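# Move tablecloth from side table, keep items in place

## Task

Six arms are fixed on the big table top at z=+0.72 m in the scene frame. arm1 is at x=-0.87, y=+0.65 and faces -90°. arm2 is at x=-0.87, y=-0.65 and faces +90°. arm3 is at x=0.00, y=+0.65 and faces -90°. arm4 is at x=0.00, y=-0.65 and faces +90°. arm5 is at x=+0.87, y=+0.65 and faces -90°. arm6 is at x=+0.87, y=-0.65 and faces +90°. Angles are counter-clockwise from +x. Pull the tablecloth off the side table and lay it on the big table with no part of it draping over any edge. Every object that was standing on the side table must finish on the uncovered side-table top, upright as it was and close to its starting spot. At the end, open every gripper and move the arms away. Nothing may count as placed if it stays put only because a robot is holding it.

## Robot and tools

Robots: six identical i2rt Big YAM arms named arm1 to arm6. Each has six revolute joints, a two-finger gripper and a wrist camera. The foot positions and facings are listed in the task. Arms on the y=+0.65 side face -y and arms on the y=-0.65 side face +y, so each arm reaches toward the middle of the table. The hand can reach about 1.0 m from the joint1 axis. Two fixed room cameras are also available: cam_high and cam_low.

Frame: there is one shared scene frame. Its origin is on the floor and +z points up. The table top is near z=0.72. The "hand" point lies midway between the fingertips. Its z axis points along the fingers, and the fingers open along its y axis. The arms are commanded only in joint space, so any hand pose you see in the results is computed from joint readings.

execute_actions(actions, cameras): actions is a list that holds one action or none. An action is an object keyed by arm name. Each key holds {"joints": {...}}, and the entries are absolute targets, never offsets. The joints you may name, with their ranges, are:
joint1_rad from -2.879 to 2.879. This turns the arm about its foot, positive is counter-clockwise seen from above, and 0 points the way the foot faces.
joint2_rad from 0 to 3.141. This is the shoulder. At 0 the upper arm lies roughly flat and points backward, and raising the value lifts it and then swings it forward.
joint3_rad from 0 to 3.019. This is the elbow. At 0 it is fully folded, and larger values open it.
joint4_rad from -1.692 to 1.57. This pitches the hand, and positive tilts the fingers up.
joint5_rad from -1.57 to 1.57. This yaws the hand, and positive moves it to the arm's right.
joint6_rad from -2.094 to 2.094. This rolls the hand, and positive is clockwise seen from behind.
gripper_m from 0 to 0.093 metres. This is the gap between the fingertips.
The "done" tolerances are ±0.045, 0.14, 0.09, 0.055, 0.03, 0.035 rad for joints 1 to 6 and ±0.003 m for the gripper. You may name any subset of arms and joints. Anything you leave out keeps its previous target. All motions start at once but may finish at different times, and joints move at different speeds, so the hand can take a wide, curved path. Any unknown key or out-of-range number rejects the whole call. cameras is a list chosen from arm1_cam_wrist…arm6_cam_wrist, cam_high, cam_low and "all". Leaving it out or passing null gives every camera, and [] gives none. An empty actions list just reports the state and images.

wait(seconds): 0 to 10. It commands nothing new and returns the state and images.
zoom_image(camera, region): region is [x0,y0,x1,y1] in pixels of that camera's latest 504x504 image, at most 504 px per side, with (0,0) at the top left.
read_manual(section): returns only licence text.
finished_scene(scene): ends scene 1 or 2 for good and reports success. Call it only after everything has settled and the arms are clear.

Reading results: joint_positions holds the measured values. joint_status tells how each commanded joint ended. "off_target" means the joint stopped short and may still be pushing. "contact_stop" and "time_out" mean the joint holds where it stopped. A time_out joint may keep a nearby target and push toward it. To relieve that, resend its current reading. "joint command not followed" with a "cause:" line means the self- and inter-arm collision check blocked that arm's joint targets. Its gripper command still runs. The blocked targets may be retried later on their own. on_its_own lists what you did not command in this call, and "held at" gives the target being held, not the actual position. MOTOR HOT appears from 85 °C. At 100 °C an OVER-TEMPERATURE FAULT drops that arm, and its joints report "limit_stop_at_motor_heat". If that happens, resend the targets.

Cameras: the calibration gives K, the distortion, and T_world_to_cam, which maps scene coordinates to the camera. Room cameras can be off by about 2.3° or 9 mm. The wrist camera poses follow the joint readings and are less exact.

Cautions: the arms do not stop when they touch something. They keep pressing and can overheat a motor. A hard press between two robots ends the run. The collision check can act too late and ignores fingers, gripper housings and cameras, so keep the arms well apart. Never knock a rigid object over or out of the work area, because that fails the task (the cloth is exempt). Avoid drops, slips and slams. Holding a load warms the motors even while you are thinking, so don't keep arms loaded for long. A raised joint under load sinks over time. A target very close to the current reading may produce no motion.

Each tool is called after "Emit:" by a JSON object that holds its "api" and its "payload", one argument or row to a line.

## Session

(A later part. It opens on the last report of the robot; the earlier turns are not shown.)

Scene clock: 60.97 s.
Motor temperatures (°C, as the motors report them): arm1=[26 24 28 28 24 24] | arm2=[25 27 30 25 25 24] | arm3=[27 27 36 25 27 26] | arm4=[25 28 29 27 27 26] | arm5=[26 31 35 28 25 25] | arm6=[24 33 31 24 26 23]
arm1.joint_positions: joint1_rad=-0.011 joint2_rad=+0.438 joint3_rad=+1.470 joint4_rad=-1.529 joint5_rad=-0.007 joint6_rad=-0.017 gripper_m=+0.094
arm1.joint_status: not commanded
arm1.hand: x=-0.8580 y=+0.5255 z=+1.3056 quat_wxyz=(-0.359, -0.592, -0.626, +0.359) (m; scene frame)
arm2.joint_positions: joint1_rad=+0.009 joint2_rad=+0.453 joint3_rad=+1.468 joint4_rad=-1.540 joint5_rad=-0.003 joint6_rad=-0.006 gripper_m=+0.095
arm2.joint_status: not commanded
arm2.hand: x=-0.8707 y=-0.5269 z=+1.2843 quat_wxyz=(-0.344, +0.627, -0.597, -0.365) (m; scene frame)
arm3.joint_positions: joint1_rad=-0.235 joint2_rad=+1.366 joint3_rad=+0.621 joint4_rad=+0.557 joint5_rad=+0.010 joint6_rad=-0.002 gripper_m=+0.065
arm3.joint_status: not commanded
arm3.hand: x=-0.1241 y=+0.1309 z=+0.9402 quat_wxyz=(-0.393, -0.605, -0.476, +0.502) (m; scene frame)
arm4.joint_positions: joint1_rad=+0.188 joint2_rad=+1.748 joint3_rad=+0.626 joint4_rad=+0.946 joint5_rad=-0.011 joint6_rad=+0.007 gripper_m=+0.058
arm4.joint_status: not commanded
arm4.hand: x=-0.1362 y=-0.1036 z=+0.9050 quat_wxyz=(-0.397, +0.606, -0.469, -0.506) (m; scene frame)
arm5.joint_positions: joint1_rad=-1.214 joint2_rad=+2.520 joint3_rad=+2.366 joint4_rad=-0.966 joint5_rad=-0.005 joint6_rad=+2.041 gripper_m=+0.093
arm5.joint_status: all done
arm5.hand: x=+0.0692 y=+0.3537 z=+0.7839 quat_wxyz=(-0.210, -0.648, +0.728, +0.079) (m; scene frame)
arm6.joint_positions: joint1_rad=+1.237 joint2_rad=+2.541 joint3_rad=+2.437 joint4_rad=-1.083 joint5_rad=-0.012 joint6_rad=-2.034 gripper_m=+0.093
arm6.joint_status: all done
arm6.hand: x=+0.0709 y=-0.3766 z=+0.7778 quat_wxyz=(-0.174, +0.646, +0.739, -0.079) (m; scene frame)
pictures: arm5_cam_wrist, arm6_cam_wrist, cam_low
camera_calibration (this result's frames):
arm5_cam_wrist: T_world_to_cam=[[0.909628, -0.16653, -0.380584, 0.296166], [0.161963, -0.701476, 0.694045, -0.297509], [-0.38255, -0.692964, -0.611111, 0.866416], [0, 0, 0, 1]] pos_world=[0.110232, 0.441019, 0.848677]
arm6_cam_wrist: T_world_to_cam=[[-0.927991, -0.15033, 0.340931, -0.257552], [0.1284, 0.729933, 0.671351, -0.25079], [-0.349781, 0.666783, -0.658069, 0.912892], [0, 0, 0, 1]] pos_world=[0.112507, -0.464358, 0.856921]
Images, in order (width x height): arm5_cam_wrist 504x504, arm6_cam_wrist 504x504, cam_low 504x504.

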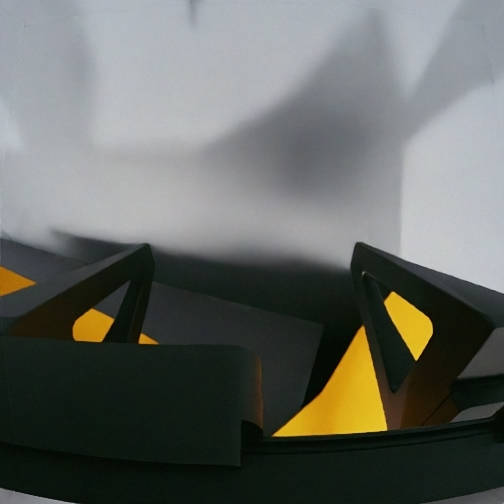

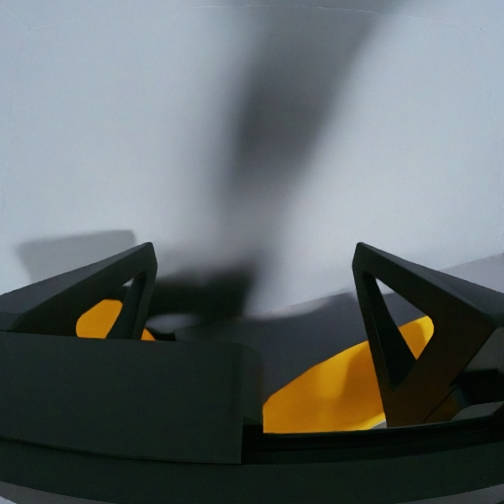

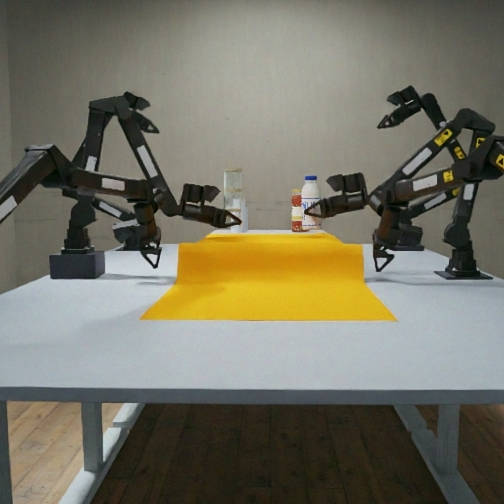

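Emit:
{"api": "execute_actions", "payload": {
  "actions": [
    {"arm5":{"joints":{"joint1_rad":-1.095,"joint4_rad":-1.06}},"arm6":{"joints":{"joint1_rad":1.095,"joint4_rad":-1.16}}}
  ],
  "cameras": ["arm5_cam_wrist","arm6_cam_wrist"]
}}

Emit:
{"api": "execute_actions", "payload": {
  "actions": [
    {"arm5":{"joints":{"gripper_m":0}},"arm6":{"joints":{"gripper_m":0}}}
  ],
  "cameras": ["arm5_cam_wrist","arm6_cam_wrist","cam_low"]
}}

Scene clock: 65.93 s.
Motor temperatures (°C, as the motors report them): arm1=[26 24 28 28 24 24] | arm2=[25 27 30 25 25 24] | arm3=[27 28 36 25 27 26] | arm4=[25 28 29 27 27 26] | arm5=[26 32 36 28 25 25] | arm6=[24 34 32 24 26 23]
arm1.joint_positions: joint1_rad=-0.011 joint2_rad=+0.438 joint3_rad=+1.470 joint4_rad=-1.529 joint5_rad=-0.007 joint6_rad=-0.017 gripper_m=+0.094
arm1.joint_status: not commanded
arm1.hand: x=-0.8580 y=+0.5255 z=+1.3056 quat_wxyz=(-0.359, -0.592, -0.626, +0.359) (m; scene frame)
arm2.joint_positions: joint1_rad=+0.009 joint2_rad=+0.453 joint3_rad=+1.468 joint4_rad=-1.540 joint5_rad=-0.003 joint6_rad=-0.006 gripper_m=+0.095
arm2.joint_status: not commanded
arm2.hand: x=-0.8707 y=-0.5269 z=+1.2843 quat_wxyz=(-0.344, +0.627, -0.597, -0.365) (m; scene frame)
arm3.joint_positions: joint1_rad=-0.235 joint2_rad=+1.366 joint3_rad=+0.621 joint4_rad=+0.557 joint5_rad=+0.010 joint6_rad=-0.002 gripper_m=+0.065
arm3.joint_status: not commanded
arm3.hand: x=-0.1241 y=+0.1309 z=+0.9402 quat_wxyz=(-0.393, -0.605, -0.476, +0.502) (m; scene frame)
arm4.joint_positions: joint1_rad=+0.188 joint2_rad=+1.748 joint3_rad=+0.626 joint4_rad=+0.946 joint5_rad=-0.011 joint6_rad=+0.007 gripper_m=+0.058
arm4.joint_status: not commanded
arm4.hand: x=-0.1362 y=-0.1036 z=+0.9050 quat_wxyz=(-0.397, +0.606, -0.469, -0.506) (m; scene frame)
arm5.joint_positions: joint1_rad=-1.091 joint2_rad=+2.520 joint3_rad=+2.366 joint4_rad=-1.042 joint5_rad=-0.004 joint6_rad=+2.049 gripper_m=+0.093
arm5.joint_status: all done
arm5.hand: x=+0.1264 y=+0.2666 z=+0.7764 quat_wxyz=(-0.178, -0.694, +0.695, +0.055) (m; scene frame)
arm6.joint_positions: joint1_rad=+1.091 joint2_rad=+2.541 joint3_rad=+2.437 joint4_rad=-1.149 joint5_rad=-0.014 joint6_rad=-2.044 gripper_m=+0.093
arm6.joint_status: all done
arm6.hand: x=+0.1323 y=-0.2711 z=+0.7718 quat_wxyz=(-0.148, +0.699, +0.697, -0.057) (m; scene frame)
pictures: arm5_cam_wrist, arm6_cam_wrist
camera_calibration (this result's frames):
arm5_cam_wrist: T_world_to_cam=[[0.946646, -0.0502923, -0.318328, 0.142811], [0.193359, -0.701582, 0.685854, -0.36028], [-0.257826, -0.710812, -0.654425, 0.845939], [0, 0, 0, 1]] pos_world=[0.152578, 0.35572, 0.846164]
arm6_cam_wrist: T_world_to_cam=[[-0.958465, -0.0141554, 0.28486, -0.0984637], [0.186303, 0.725171, 0.662886, -0.334147], [-0.215956, 0.688423, -0.692414, 0.87474], [0, 0, 0, 1]] pos_world=[0.156784, -0.361271, 0.855232]
Images, in order (width x height): arm5_cam_wrist 504x504, arm6_cam_wrist 504x504.

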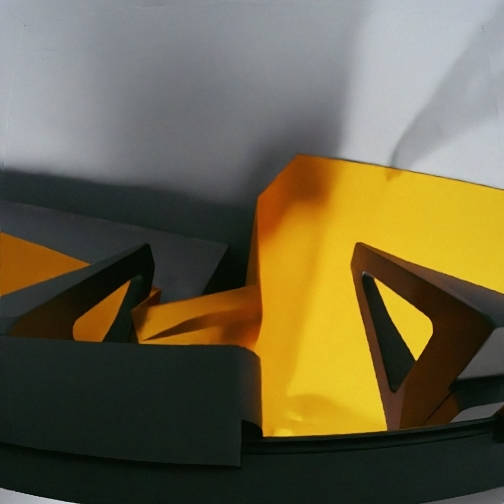

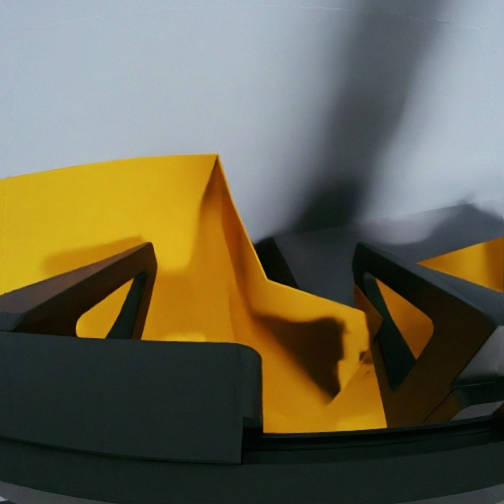

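Scene clock: 66.63 s.
Motor temperatures (°C, as the motors report them): arm1=[26 24 28 28 24 24] | arm2=[25 27 30 25 25 24] | arm3=[27 28 36 25 27 26] | arm4=[25 28 29 27 27 26] | arm5=[26 33 36 27 25 25] | arm6=[24 34 32 24 26 23]
arm1.joint_positions: joint1_rad=-0.011 joint2_rad=+0.438 joint3_rad=+1.470 joint4_rad=-1.529 joint5_rad=-0.007 joint6_rad=-0.017 gripper_m=+0.094
arm1.joint_status: not commanded
arm1.hand: x=-0.8580 y=+0.5255 z=+1.3056 quat_wxyz=(-0.359, -0.592, -0.626, +0.359) (m; scene frame)
arm2.joint_positions: joint1_rad=+0.009 joint2_rad=+0.453 joint3_rad=+1.468 joint4_rad=-1.540 joint5_rad=-0.003 joint6_rad=-0.006 gripper_m=+0.095
arm2.joint_status: not commanded
arm2.hand: x=-0.8707 y=-0.5269 z=+1.2843 quat_wxyz=(-0.344, +0.627, -0.597, -0.365) (m; scene frame)
arm3.joint_positions: joint1_rad=-0.235 joint2_rad=+1.366 joint3_rad=+0.621 joint4_rad=+0.557 joint5_rad=+0.010 joint6_rad=-0.002 gripper_m=+0.065
arm3.joint_status: not commanded
arm3.hand: x=-0.1241 y=+0.1309 z=+0.9402 quat_wxyz=(-0.393, -0.605, -0.476, +0.502) (m; scene frame)
arm4.joint_positions: joint1_rad=+0.188 joint2_rad=+1.748 joint3_rad=+0.626 joint4_rad=+0.946 joint5_rad=-0.011 joint6_rad=+0.007 gripper_m=+0.058
arm4.joint_status: not commanded
arm4.hand: x=-0.1362 y=-0.1036 z=+0.9050 quat_wxyz=(-0.397, +0.606, -0.469, -0.506) (m; scene frame)
arm5.joint_positions: joint1_rad=-1.092 joint2_rad=+2.519 joint3_rad=+2.366 joint4_rad=-1.042 joint5_rad=-0.005 joint6_rad=+2.049 gripper_m=+0.001
arm5.joint_status: all done
arm5.hand: x=+0.1261 y=+0.2669 z=+0.7770 quat_wxyz=(-0.179, -0.694, +0.695, +0.054) (m; scene frame)
arm6.joint_positions: joint1_rad=+1.091 joint2_rad=+2.541 joint3_rad=+2.437 joint4_rad=-1.149 joint5_rad=-0.014 joint6_rad=-2.044 gripper_m=+0.001
arm6.joint_status: all done
arm6.hand: x=+0.1323 y=-0.2711 z=+0.7718 quat_wxyz=(-0.148, +0.699, +0.697, -0.057) (m; scene frame)
pictures: arm5_cam_wrist, arm6_cam_wrist, cam_low
camera_calibration (this result's frames):
arm5_cam_wrist: T_world_to_cam=[[0.946626, -0.0509975, -0.318273, 0.143412], [0.193236, -0.700515, 0.686978, -0.361596], [-0.257989, -0.711813, -0.653271, 0.845881], [0, 0, 0, 1]] pos_world=[0.152343, 0.356119, 0.846642]
arm6_cam_wrist: T_world_to_cam=[[-0.958465, -0.0141554, 0.28486, -0.0984637], [0.186303, 0.725171, 0.662886, -0.334147], [-0.215956, 0.688423, -0.692414, 0.87474], [0, 0, 0, 1]] pos_world=[0.156784, -0.361271, 0.855232]
Images, in order (width x height): arm5_cam_wrist 504x504, arm6_cam_wrist 504x504, cam_low 504x504.

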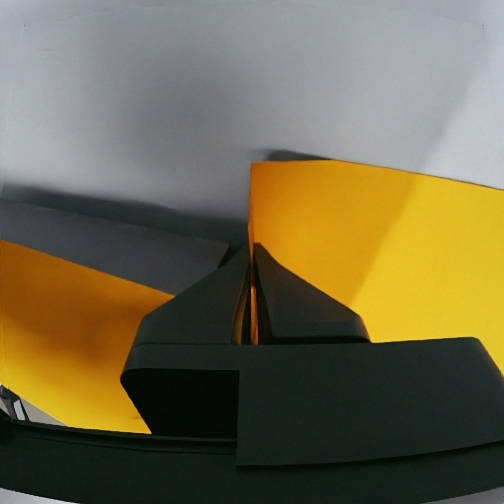

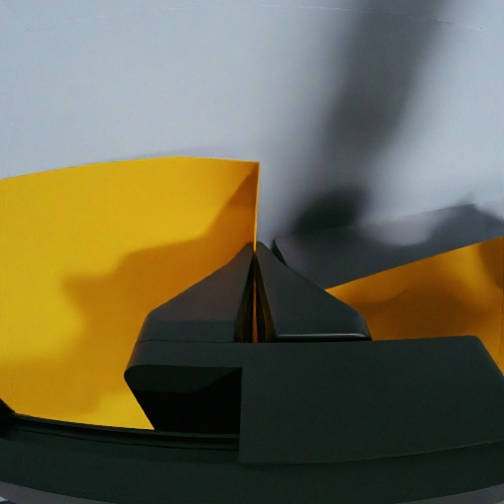

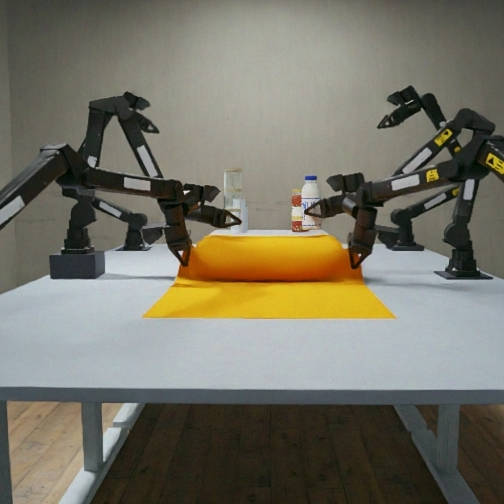

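Emit:
{"api": "execute_actions", "payload": {
  "actions": [
    {"arm5":{"joints":{"joint1_rad":-0.89,"joint2_rad":2.0,"joint3_rad":1.64,"joint4_rad":-0.91}},"arm6":{"joints":{"joint1_rad":0.89,"joint2_rad":2.0,"joint3_rad":1.64,"joint4_rad":-0.91}}}
  ],
  "cameras": ["cam_high"]
}}

Emit:
{"api": "execute_actions", "payload": {
  "actions": [
    {"arm5":{"joints":{"joint1_rad":-0.52,"joint2_rad":1.64,"joint3_rad":1.04,"joint4_rad":-0.67}},"arm6":{"joints":{"joint1_rad":0.52,"joint2_rad":1.64,"joint3_rad":1.04,"joint4_rad":-0.67}}}
  ],
  "cameras": ["cam_high","cam_low"]
}}

Scene clock: 73.67 s.
Motor temperatures (°C, as the motors report them): arm1=[26 24 29 28 24 24] | arm2=[25 27 30 25 25 24] | arm3=[27 28 37 25 27 26] | arm4=[25 28 29 27 27 26] | arm5=[26 34 36 27 25 25] | arm6=[24 34 32 24 26 23]
arm1.joint_positions: joint1_rad=-0.011 joint2_rad=+0.438 joint3_rad=+1.470 joint4_rad=-1.529 joint5_rad=-0.007 joint6_rad=-0.017 gripper_m=+0.094
arm1.joint_status: not commanded
arm1.hand: x=-0.8580 y=+0.5255 z=+1.3056 quat_wxyz=(-0.359, -0.592, -0.626, +0.359) (m; scene frame)
arm2.joint_positions: joint1_rad=+0.009 joint2_rad=+0.453 joint3_rad=+1.468 joint4_rad=-1.540 joint5_rad=-0.003 joint6_rad=-0.006 gripper_m=+0.095
arm2.joint_status: not commanded
arm2.hand: x=-0.8707 y=-0.5269 z=+1.2843 quat_wxyz=(-0.344, +0.627, -0.597, -0.365) (m; scene frame)
arm3.joint_positions: joint1_rad=-0.235 joint2_rad=+1.366 joint3_rad=+0.621 joint4_rad=+0.557 joint5_rad=+0.010 joint6_rad=-0.002 gripper_m=+0.065
arm3.joint_status: not commanded
arm3.hand: x=-0.1241 y=+0.1309 z=+0.9402 quat_wxyz=(-0.393, -0.605, -0.476, +0.502) (m; scene frame)
arm4.joint_positions: joint1_rad=+0.188 joint2_rad=+1.748 joint3_rad=+0.626 joint4_rad=+0.946 joint5_rad=-0.011 joint6_rad=+0.007 gripper_m=+0.058
arm4.joint_status: not commanded
arm4.hand: x=-0.1362 y=-0.1036 z=+0.9050 quat_wxyz=(-0.397, +0.606, -0.469, -0.506) (m; scene frame)
arm5.joint_positions: joint1_rad=-0.893 joint2_rad=+2.006 joint3_rad=+1.633 joint4_rad=-0.930 joint5_rad=-0.005 joint6_rad=+2.050 gripper_m=+0.001
arm5.joint_status: all done
arm5.hand: x=+0.3520 y=+0.2352 z=+0.8369 quat_wxyz=(-0.131, -0.766, +0.629, +0.025) (m; scene frame)
arm6.joint_positions: joint1_rad=+0.886 joint2_rad=+2.009 joint3_rad=+1.625 joint4_rad=-0.923 joint5_rad=-0.014 joint6_rad=-2.044 gripper_m=+0.001
arm6.joint_status: all done
arm6.hand: x=+0.3549 y=-0.2339 z=+0.8203 quat_wxyz=(-0.127, +0.770, +0.624, -0.035) (m; scene frame)
pictures: cam_high
Images, in order (width x height): cam_high 504x504.

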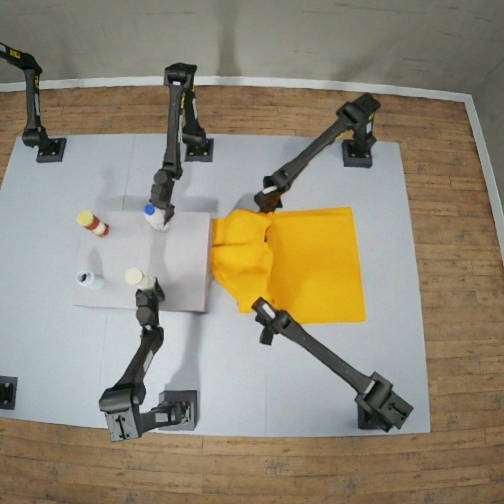

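Scene clock: 75.07 s.
Motor temperatures (°C, as the motors report them): arm1=[26 24 29 28 24 24] | arm2=[25 27 30 25 25 24] | arm3=[27 28 37 25 27 26] | arm4=[25 28 29 27 27 26] | arm5=[26 33 36 27 25 25] | arm6=[24 34 32 24 26 23]
arm1.joint_positions: joint1_rad=-0.011 joint2_rad=+0.438 joint3_rad=+1.470 joint4_rad=-1.529 joint5_rad=-0.007 joint6_rad=-0.017 gripper_m=+0.094
arm1.joint_status: not commanded
arm1.hand: x=-0.8580 y=+0.5255 z=+1.3056 quat_wxyz=(-0.359, -0.592, -0.626, +0.359) (m; scene frame)
arm2.joint_positions: joint1_rad=+0.009 joint2_rad=+0.453 joint3_rad=+1.468 joint4_rad=-1.540 joint5_rad=-0.003 joint6_rad=-0.006 gripper_m=+0.095
arm2.joint_status: not commanded
arm2.hand: x=-0.8707 y=-0.5269 z=+1.2843 quat_wxyz=(-0.344, +0.627, -0.597, -0.365) (m; scene frame)
arm3.joint_positions: joint1_rad=-0.235 joint2_rad=+1.366 joint3_rad=+0.621 joint4_rad=+0.557 joint5_rad=+0.010 joint6_rad=-0.002 gripper_m=+0.065
arm3.joint_status: not commanded
arm3.hand: x=-0.1241 y=+0.1309 z=+0.9402 quat_wxyz=(-0.393, -0.605, -0.476, +0.502) (m; scene frame)
arm4.joint_positions: joint1_rad=+0.188 joint2_rad=+1.748 joint3_rad=+0.626 joint4_rad=+0.946 joint5_rad=-0.011 joint6_rad=+0.007 gripper_m=+0.058
arm4.joint_status: not commanded
arm4.hand: x=-0.1362 y=-0.1036 z=+0.9050 quat_wxyz=(-0.397, +0.606, -0.469, -0.506) (m; scene frame)
arm5.joint_positions: joint1_rad=-0.516 joint2_rad=+1.642 joint3_rad=+1.030 joint4_rad=-0.693 joint5_rad=-0.007 joint6_rad=+2.050 gripper_m=+0.001
arm5.joint_status: all done
arm5.hand: x=+0.6254 y=+0.2209 z=+0.8146 quat_wxyz=(-0.133, -0.870, +0.474, -0.001) (m; scene frame)
arm6.joint_positions: joint1_rad=+0.515 joint2_rad=+1.646 joint3_rad=+1.027 joint4_rad=-0.686 joint5_rad=-0.011 joint6_rad=-2.044 gripper_m=+0.001
arm6.joint_status: all done
arm6.hand: x=+0.6249 y=-0.2216 z=+0.7997 quat_wxyz=(-0.131, +0.872, +0.471, -0.010) (m; scene frame)
pictures: cam_high, cam_low
Images, in order (width x height): cam_high 504x504, cam_low 504x504.

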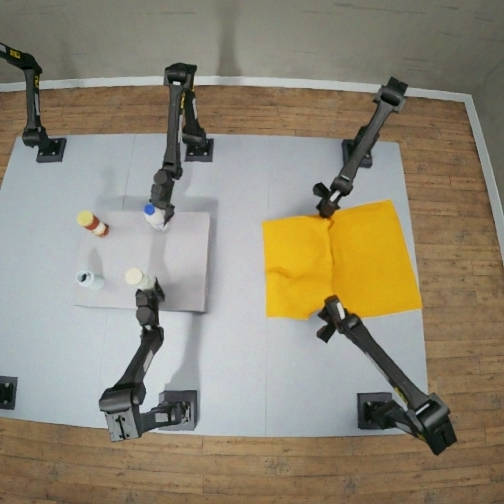

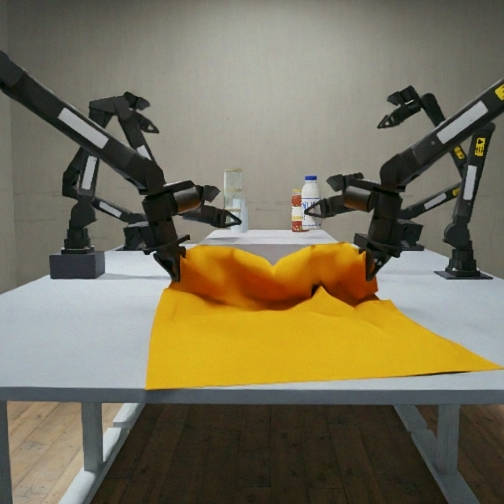

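The cloth reached the table edge, so I pull it back while setting the items down.

Emit:
{"api": "execute_actions", "payload": {
  "actions": [
    {"arm3":{"joints":{"joint2_rad":1.5,"joint4_rad":0.755}},"arm4":{"joints":{"joint2_rad":1.875,"joint4_rad":1.12}},"arm5":{"joints":{"joint1_rad":-0.72,"joint2_rad":1.82,"joint3_rad":1.33,"joint4_rad":-0.79}},"arm6":{"joints":{"joint1_rad":0.75,"joint2_rad":1.84,"joint3_rad":1.38,"joint4_rad":-0.8}}}
  ],
  "cameras": ["cam_high","cam_low"]
}}

Scene clock: 80.47 s.
Motor temperatures (°C, as the motors report them): arm1=[26 24 29 28 24 24] | arm2=[25 27 30 25 25 24] | arm3=[27 28 37 25 27 26] | arm4=[25 28 29 27 27 26] | arm5=[26 32 35 27 25 25] | arm6=[24 33 31 24 26 23]
arm1.joint_positions: joint1_rad=-0.011 joint2_rad=+0.438 joint3_rad=+1.470 joint4_rad=-1.529 joint5_rad=-0.007 joint6_rad=-0.017 gripper_m=+0.094
arm1.joint_status: not commanded
arm1.hand: x=-0.8580 y=+0.5255 z=+1.3056 quat_wxyz=(-0.359, -0.592, -0.626, +0.359) (m; scene frame)
arm2.joint_positions: joint1_rad=+0.009 joint2_rad=+0.453 joint3_rad=+1.468 joint4_rad=-1.540 joint5_rad=-0.003 joint6_rad=-0.006 gripper_m=+0.095
arm2.joint_status: not commanded
arm2.hand: x=-0.8707 y=-0.5269 z=+1.2843 quat_wxyz=(-0.344, +0.627, -0.597, -0.365) (m; scene frame)
arm3.joint_positions: joint1_rad=-0.235 joint2_rad=+1.502 joint3_rad=+0.623 joint4_rad=+0.713 joint5_rad=+0.010 joint6_rad=-0.002 gripper_m=+0.065
arm3.joint_status: all done
arm3.hand: x=-0.1278 y=+0.1152 z=+0.9082 quat_wxyz=(-0.398, -0.600, -0.472, +0.509) (m; scene frame)
arm4.joint_positions: joint1_rad=+0.188 joint2_rad=+1.877 joint3_rad=+0.627 joint4_rad=+1.088 joint5_rad=-0.012 joint6_rad=+0.008 gripper_m=+0.058
arm4.joint_status: all done
arm4.hand: x=-0.1361 y=-0.1027 z=+0.8705 quat_wxyz=(-0.400, +0.602, -0.466, -0.511) (m; scene frame)
arm5.joint_positions: joint1_rad=-0.732 joint2_rad=+1.823 joint3_rad=+1.293 joint4_rad=-0.773 joint5_rad=-0.005 joint6_rad=+2.050 gripper_m=+0.001
arm5.joint_status: all done
arm5.hand: x=+0.4834 y=+0.2223 z=+0.8176 quat_wxyz=(-0.133, -0.814, +0.565, +0.015) (m; scene frame)
arm6.joint_positions: joint1_rad=+0.762 joint2_rad=+1.842 joint3_rad=+1.344 joint4_rad=-0.789 joint5_rad=-0.015 joint6_rad=-2.044 gripper_m=+0.001
arm6.joint_status: all done
arm6.hand: x=+0.4581 y=-0.2235 z=+0.8144 quat_wxyz=(-0.138, +0.806, +0.575, -0.029) (m; scene frame)
pictures: cam_high, cam_low
Images, in order (width x height): cam_high 504x504, cam_low 504x504.

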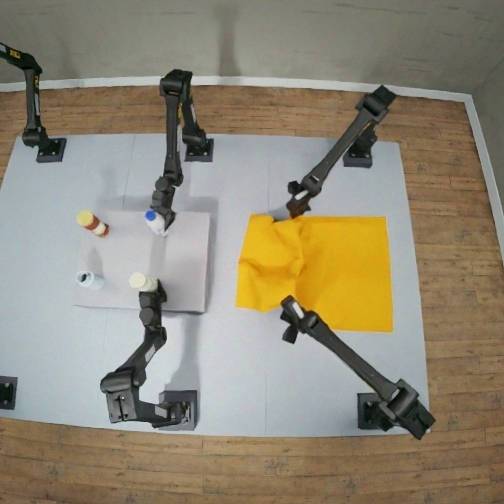

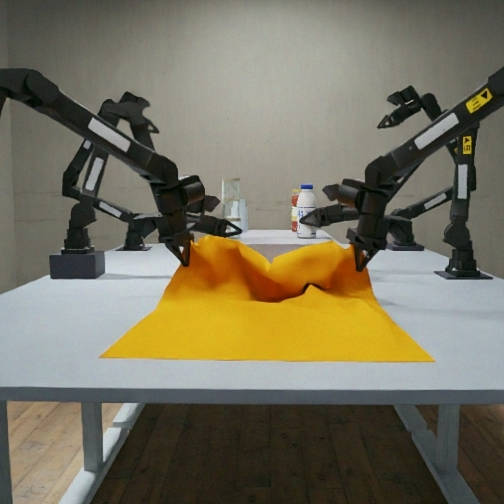

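Emit:
{"api": "execute_actions", "payload": {
  "actions": [
    {"arm3":{"joints":{"gripper_m":0.093}},"arm4":{"joints":{"gripper_m":0.093}},"arm5":{"joints":{"gripper_m":0.093}},"arm6":{"joints":{"gripper_m":0.093}}}
  ],
  "cameras": []
}}

Emit:
{"api": "execute_actions", "payload": {
  "actions": [
    {"arm3":{"joints":{"joint2_rad":0.7,"joint3_rad":0.2,"joint4_rad":0.4}},"arm4":{"joints":{"joint2_rad":1.5,"joint3_rad":0.05,"joint4_rad":1.275}},"arm5":{"joints":{"joint2_rad":1.1}},"arm6":{"joints":{"joint2_rad":1.1}}}
  ],
  "cameras": ["arm4_cam_wrist","cam_high","cam_low"]
}}

Scene clock: 85.20 s.
Motor temperatures (°C, as the motors report them): arm1=[26 24 29 28 24 24] | arm2=[25 27 30 25 25 24] | arm3=[27 28 37 25 27 26] | arm4=[25 28 29 27 27 26] | arm5=[26 32 36 27 25 25] | arm6=[24 33 32 24 26 23]
arm1.joint_positions: joint1_rad=-0.011 joint2_rad=+0.438 joint3_rad=+1.470 joint4_rad=-1.529 joint5_rad=-0.007 joint6_rad=-0.017 gripper_m=+0.094
arm1.joint_status: not commanded
arm1.hand: x=-0.8580 y=+0.5255 z=+1.3056 quat_wxyz=(-0.359, -0.592, -0.626, +0.359) (m; scene frame)
arm2.joint_positions: joint1_rad=+0.009 joint2_rad=+0.453 joint3_rad=+1.468 joint4_rad=-1.540 joint5_rad=-0.003 joint6_rad=-0.006 gripper_m=+0.095
arm2.joint_status: not commanded
arm2.hand: x=-0.8707 y=-0.5269 z=+1.2843 quat_wxyz=(-0.344, +0.627, -0.597, -0.365) (m; scene frame)
arm3.joint_positions: joint1_rad=-0.235 joint2_rad=+1.502 joint3_rad=+0.624 joint4_rad=+0.730 joint5_rad=+0.010 joint6_rad=-0.002 gripper_m=+0.093
arm3.joint_status: all done
arm3.hand: x=-0.1280 y=+0.1145 z=+0.9123 quat_wxyz=(-0.402, -0.595, -0.468, +0.514) (m; scene frame)
arm4.joint_positions: joint1_rad=+0.188 joint2_rad=+1.877 joint3_rad=+0.627 joint4_rad=+1.096 joint5_rad=-0.012 joint6_rad=+0.008 gripper_m=+0.093
arm4.joint_status: all done
arm4.hand: x=-0.1362 y=-0.1024 z=+0.8725 quat_wxyz=(-0.402, +0.600, -0.464, -0.514) (m; scene frame)
arm5.joint_positions: joint1_rad=-0.732 joint2_rad=+1.823 joint3_rad=+1.293 joint4_rad=-0.773 joint5_rad=-0.005 joint6_rad=+2.050 gripper_m=+0.093
arm5.joint_status: all done
arm5.hand: x=+0.4834 y=+0.2223 z=+0.8176 quat_wxyz=(-0.133, -0.814, +0.565, +0.015) (m; scene frame)
arm6.joint_positions: joint1_rad=+0.762 joint2_rad=+1.842 joint3_rad=+1.344 joint4_rad=-0.789 joint5_rad=-0.015 joint6_rad=-2.044 gripper_m=+0.093
arm6.joint_status: all done
arm6.hand: x=+0.4581 y=-0.2235 z=+0.8144 quat_wxyz=(-0.138, +0.806, +0.575, -0.029) (m; scene frame)
pictures: none
No camera images: the call's "cameras" was empty. Leave "cameras" out to get every camera's image.

Scene clock: 86.87 s.
Motor temperatures (°C, as the motors report them): arm1=[26 24 29 28 24 24] | arm2=[25 27 30 25 25 24] | arm3=[27 28 37 25 27 26] | arm4=[25 28 29 27 27 26] | arm5=[26 31 36 27 25 25] | arm6=[24 33 32 24 26 23]
arm1.joint_positions: joint1_rad=-0.011 joint2_rad=+0.438 joint3_rad=+1.470 joint4_rad=-1.529 joint5_rad=-0.007 joint6_rad=-0.017 gripper_m=+0.094
arm1.joint_status: not commanded
arm1.hand: x=-0.8580 y=+0.5255 z=+1.3056 quat_wxyz=(-0.359, -0.592, -0.626, +0.359) (m; scene frame)
arm2.joint_positions: joint1_rad=+0.009 joint2_rad=+0.453 joint3_rad=+1.468 joint4_rad=-1.540 joint5_rad=-0.003 joint6_rad=-0.006 gripper_m=+0.095
arm2.joint_status: not commanded
arm2.hand: x=-0.8707 y=-0.5269 z=+1.2843 quat_wxyz=(-0.344, +0.627, -0.597, -0.365) (m; scene frame)
arm3.joint_positions: joint1_rad=-0.235 joint2_rad=+0.701 joint3_rad=+0.198 joint4_rad=+0.412 joint5_rad=+0.010 joint6_rad=-0.002 gripper_m=+0.093
arm3.joint_status: all done
arm3.hand: x=-0.0835 y=+0.3041 z=+0.9500 quat_wxyz=(-0.416, -0.580, -0.456, +0.531) (m; scene frame)
arm4.joint_positions: joint1_rad=+0.188 joint2_rad=+1.511 joint3_rad=+0.049 joint4_rad=+1.260 joint5_rad=-0.012 joint6_rad=+0.008 gripper_m=+0.093
arm4.joint_status: all done
arm4.hand: x=-0.0854 y=-0.3115 z=+0.8840 quat_wxyz=(-0.390, +0.612, -0.474, -0.499) (m; scene frame)
arm5.joint_positions: joint1_rad=-0.732 joint2_rad=+1.104 joint3_rad=+1.312 joint4_rad=-0.773 joint5_rad=-0.005 joint6_rad=+2.050 gripper_m=+0.093
arm5.joint_status: all done
arm5.hand: x=+0.5393 y=+0.2841 z=+1.2138 quat_wxyz=(-0.478, -0.720, +0.499, +0.060) (m; scene frame)
arm6.joint_positions: joint1_rad=+0.762 joint2_rad=+1.103 joint3_rad=+1.365 joint4_rad=-0.790 joint5_rad=-0.014 joint6_rad=-2.044 gripper_m=+0.093
arm6.joint_status: all done
arm6.hand: x=+0.5280 y=-0.2943 z=+1.2300 quat_wxyz=(-0.491, +0.705, +0.505, -0.080) (m; scene frame)
pictures: arm4_cam_wrist, cam_high, cam_low
camera_calibration (this result's frames):
arm4_cam_wrist: T_world_to_cam=[[0.965649, 0.259846, 0.00124591, 0.16042], [0.193491, -0.715841, -0.670919, 0.388933], [-0.173444, 0.648113, -0.74153, 0.965787], [0, 0, 0, 1]] pos_world=[-0.0626545, -0.389209, 0.976902]
Images, in order (width x height): arm4_cam_wrist 504x504, cam_high 504x504, cam_low 504x504.

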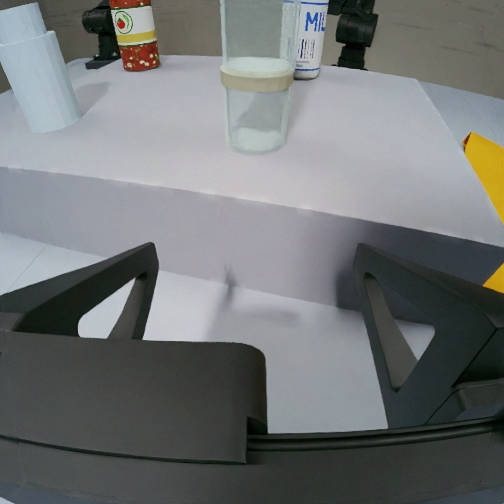

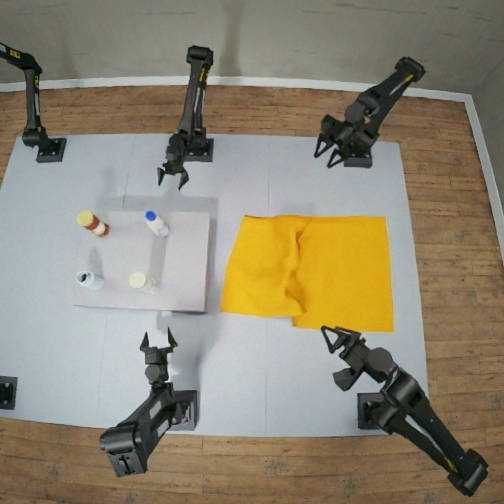

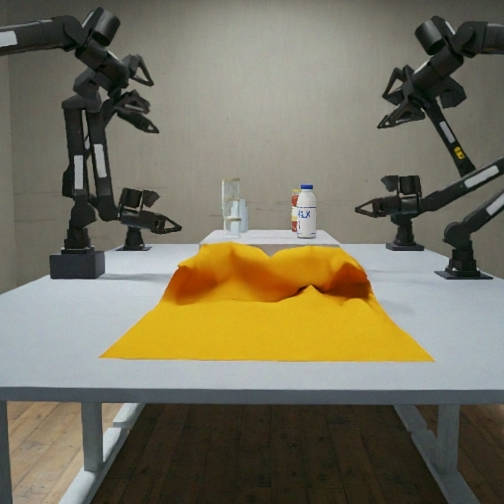

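Emit:
{"api": "finished_scene", "payload": {
  "scene": 1
}}

The scene is finished: the task was done.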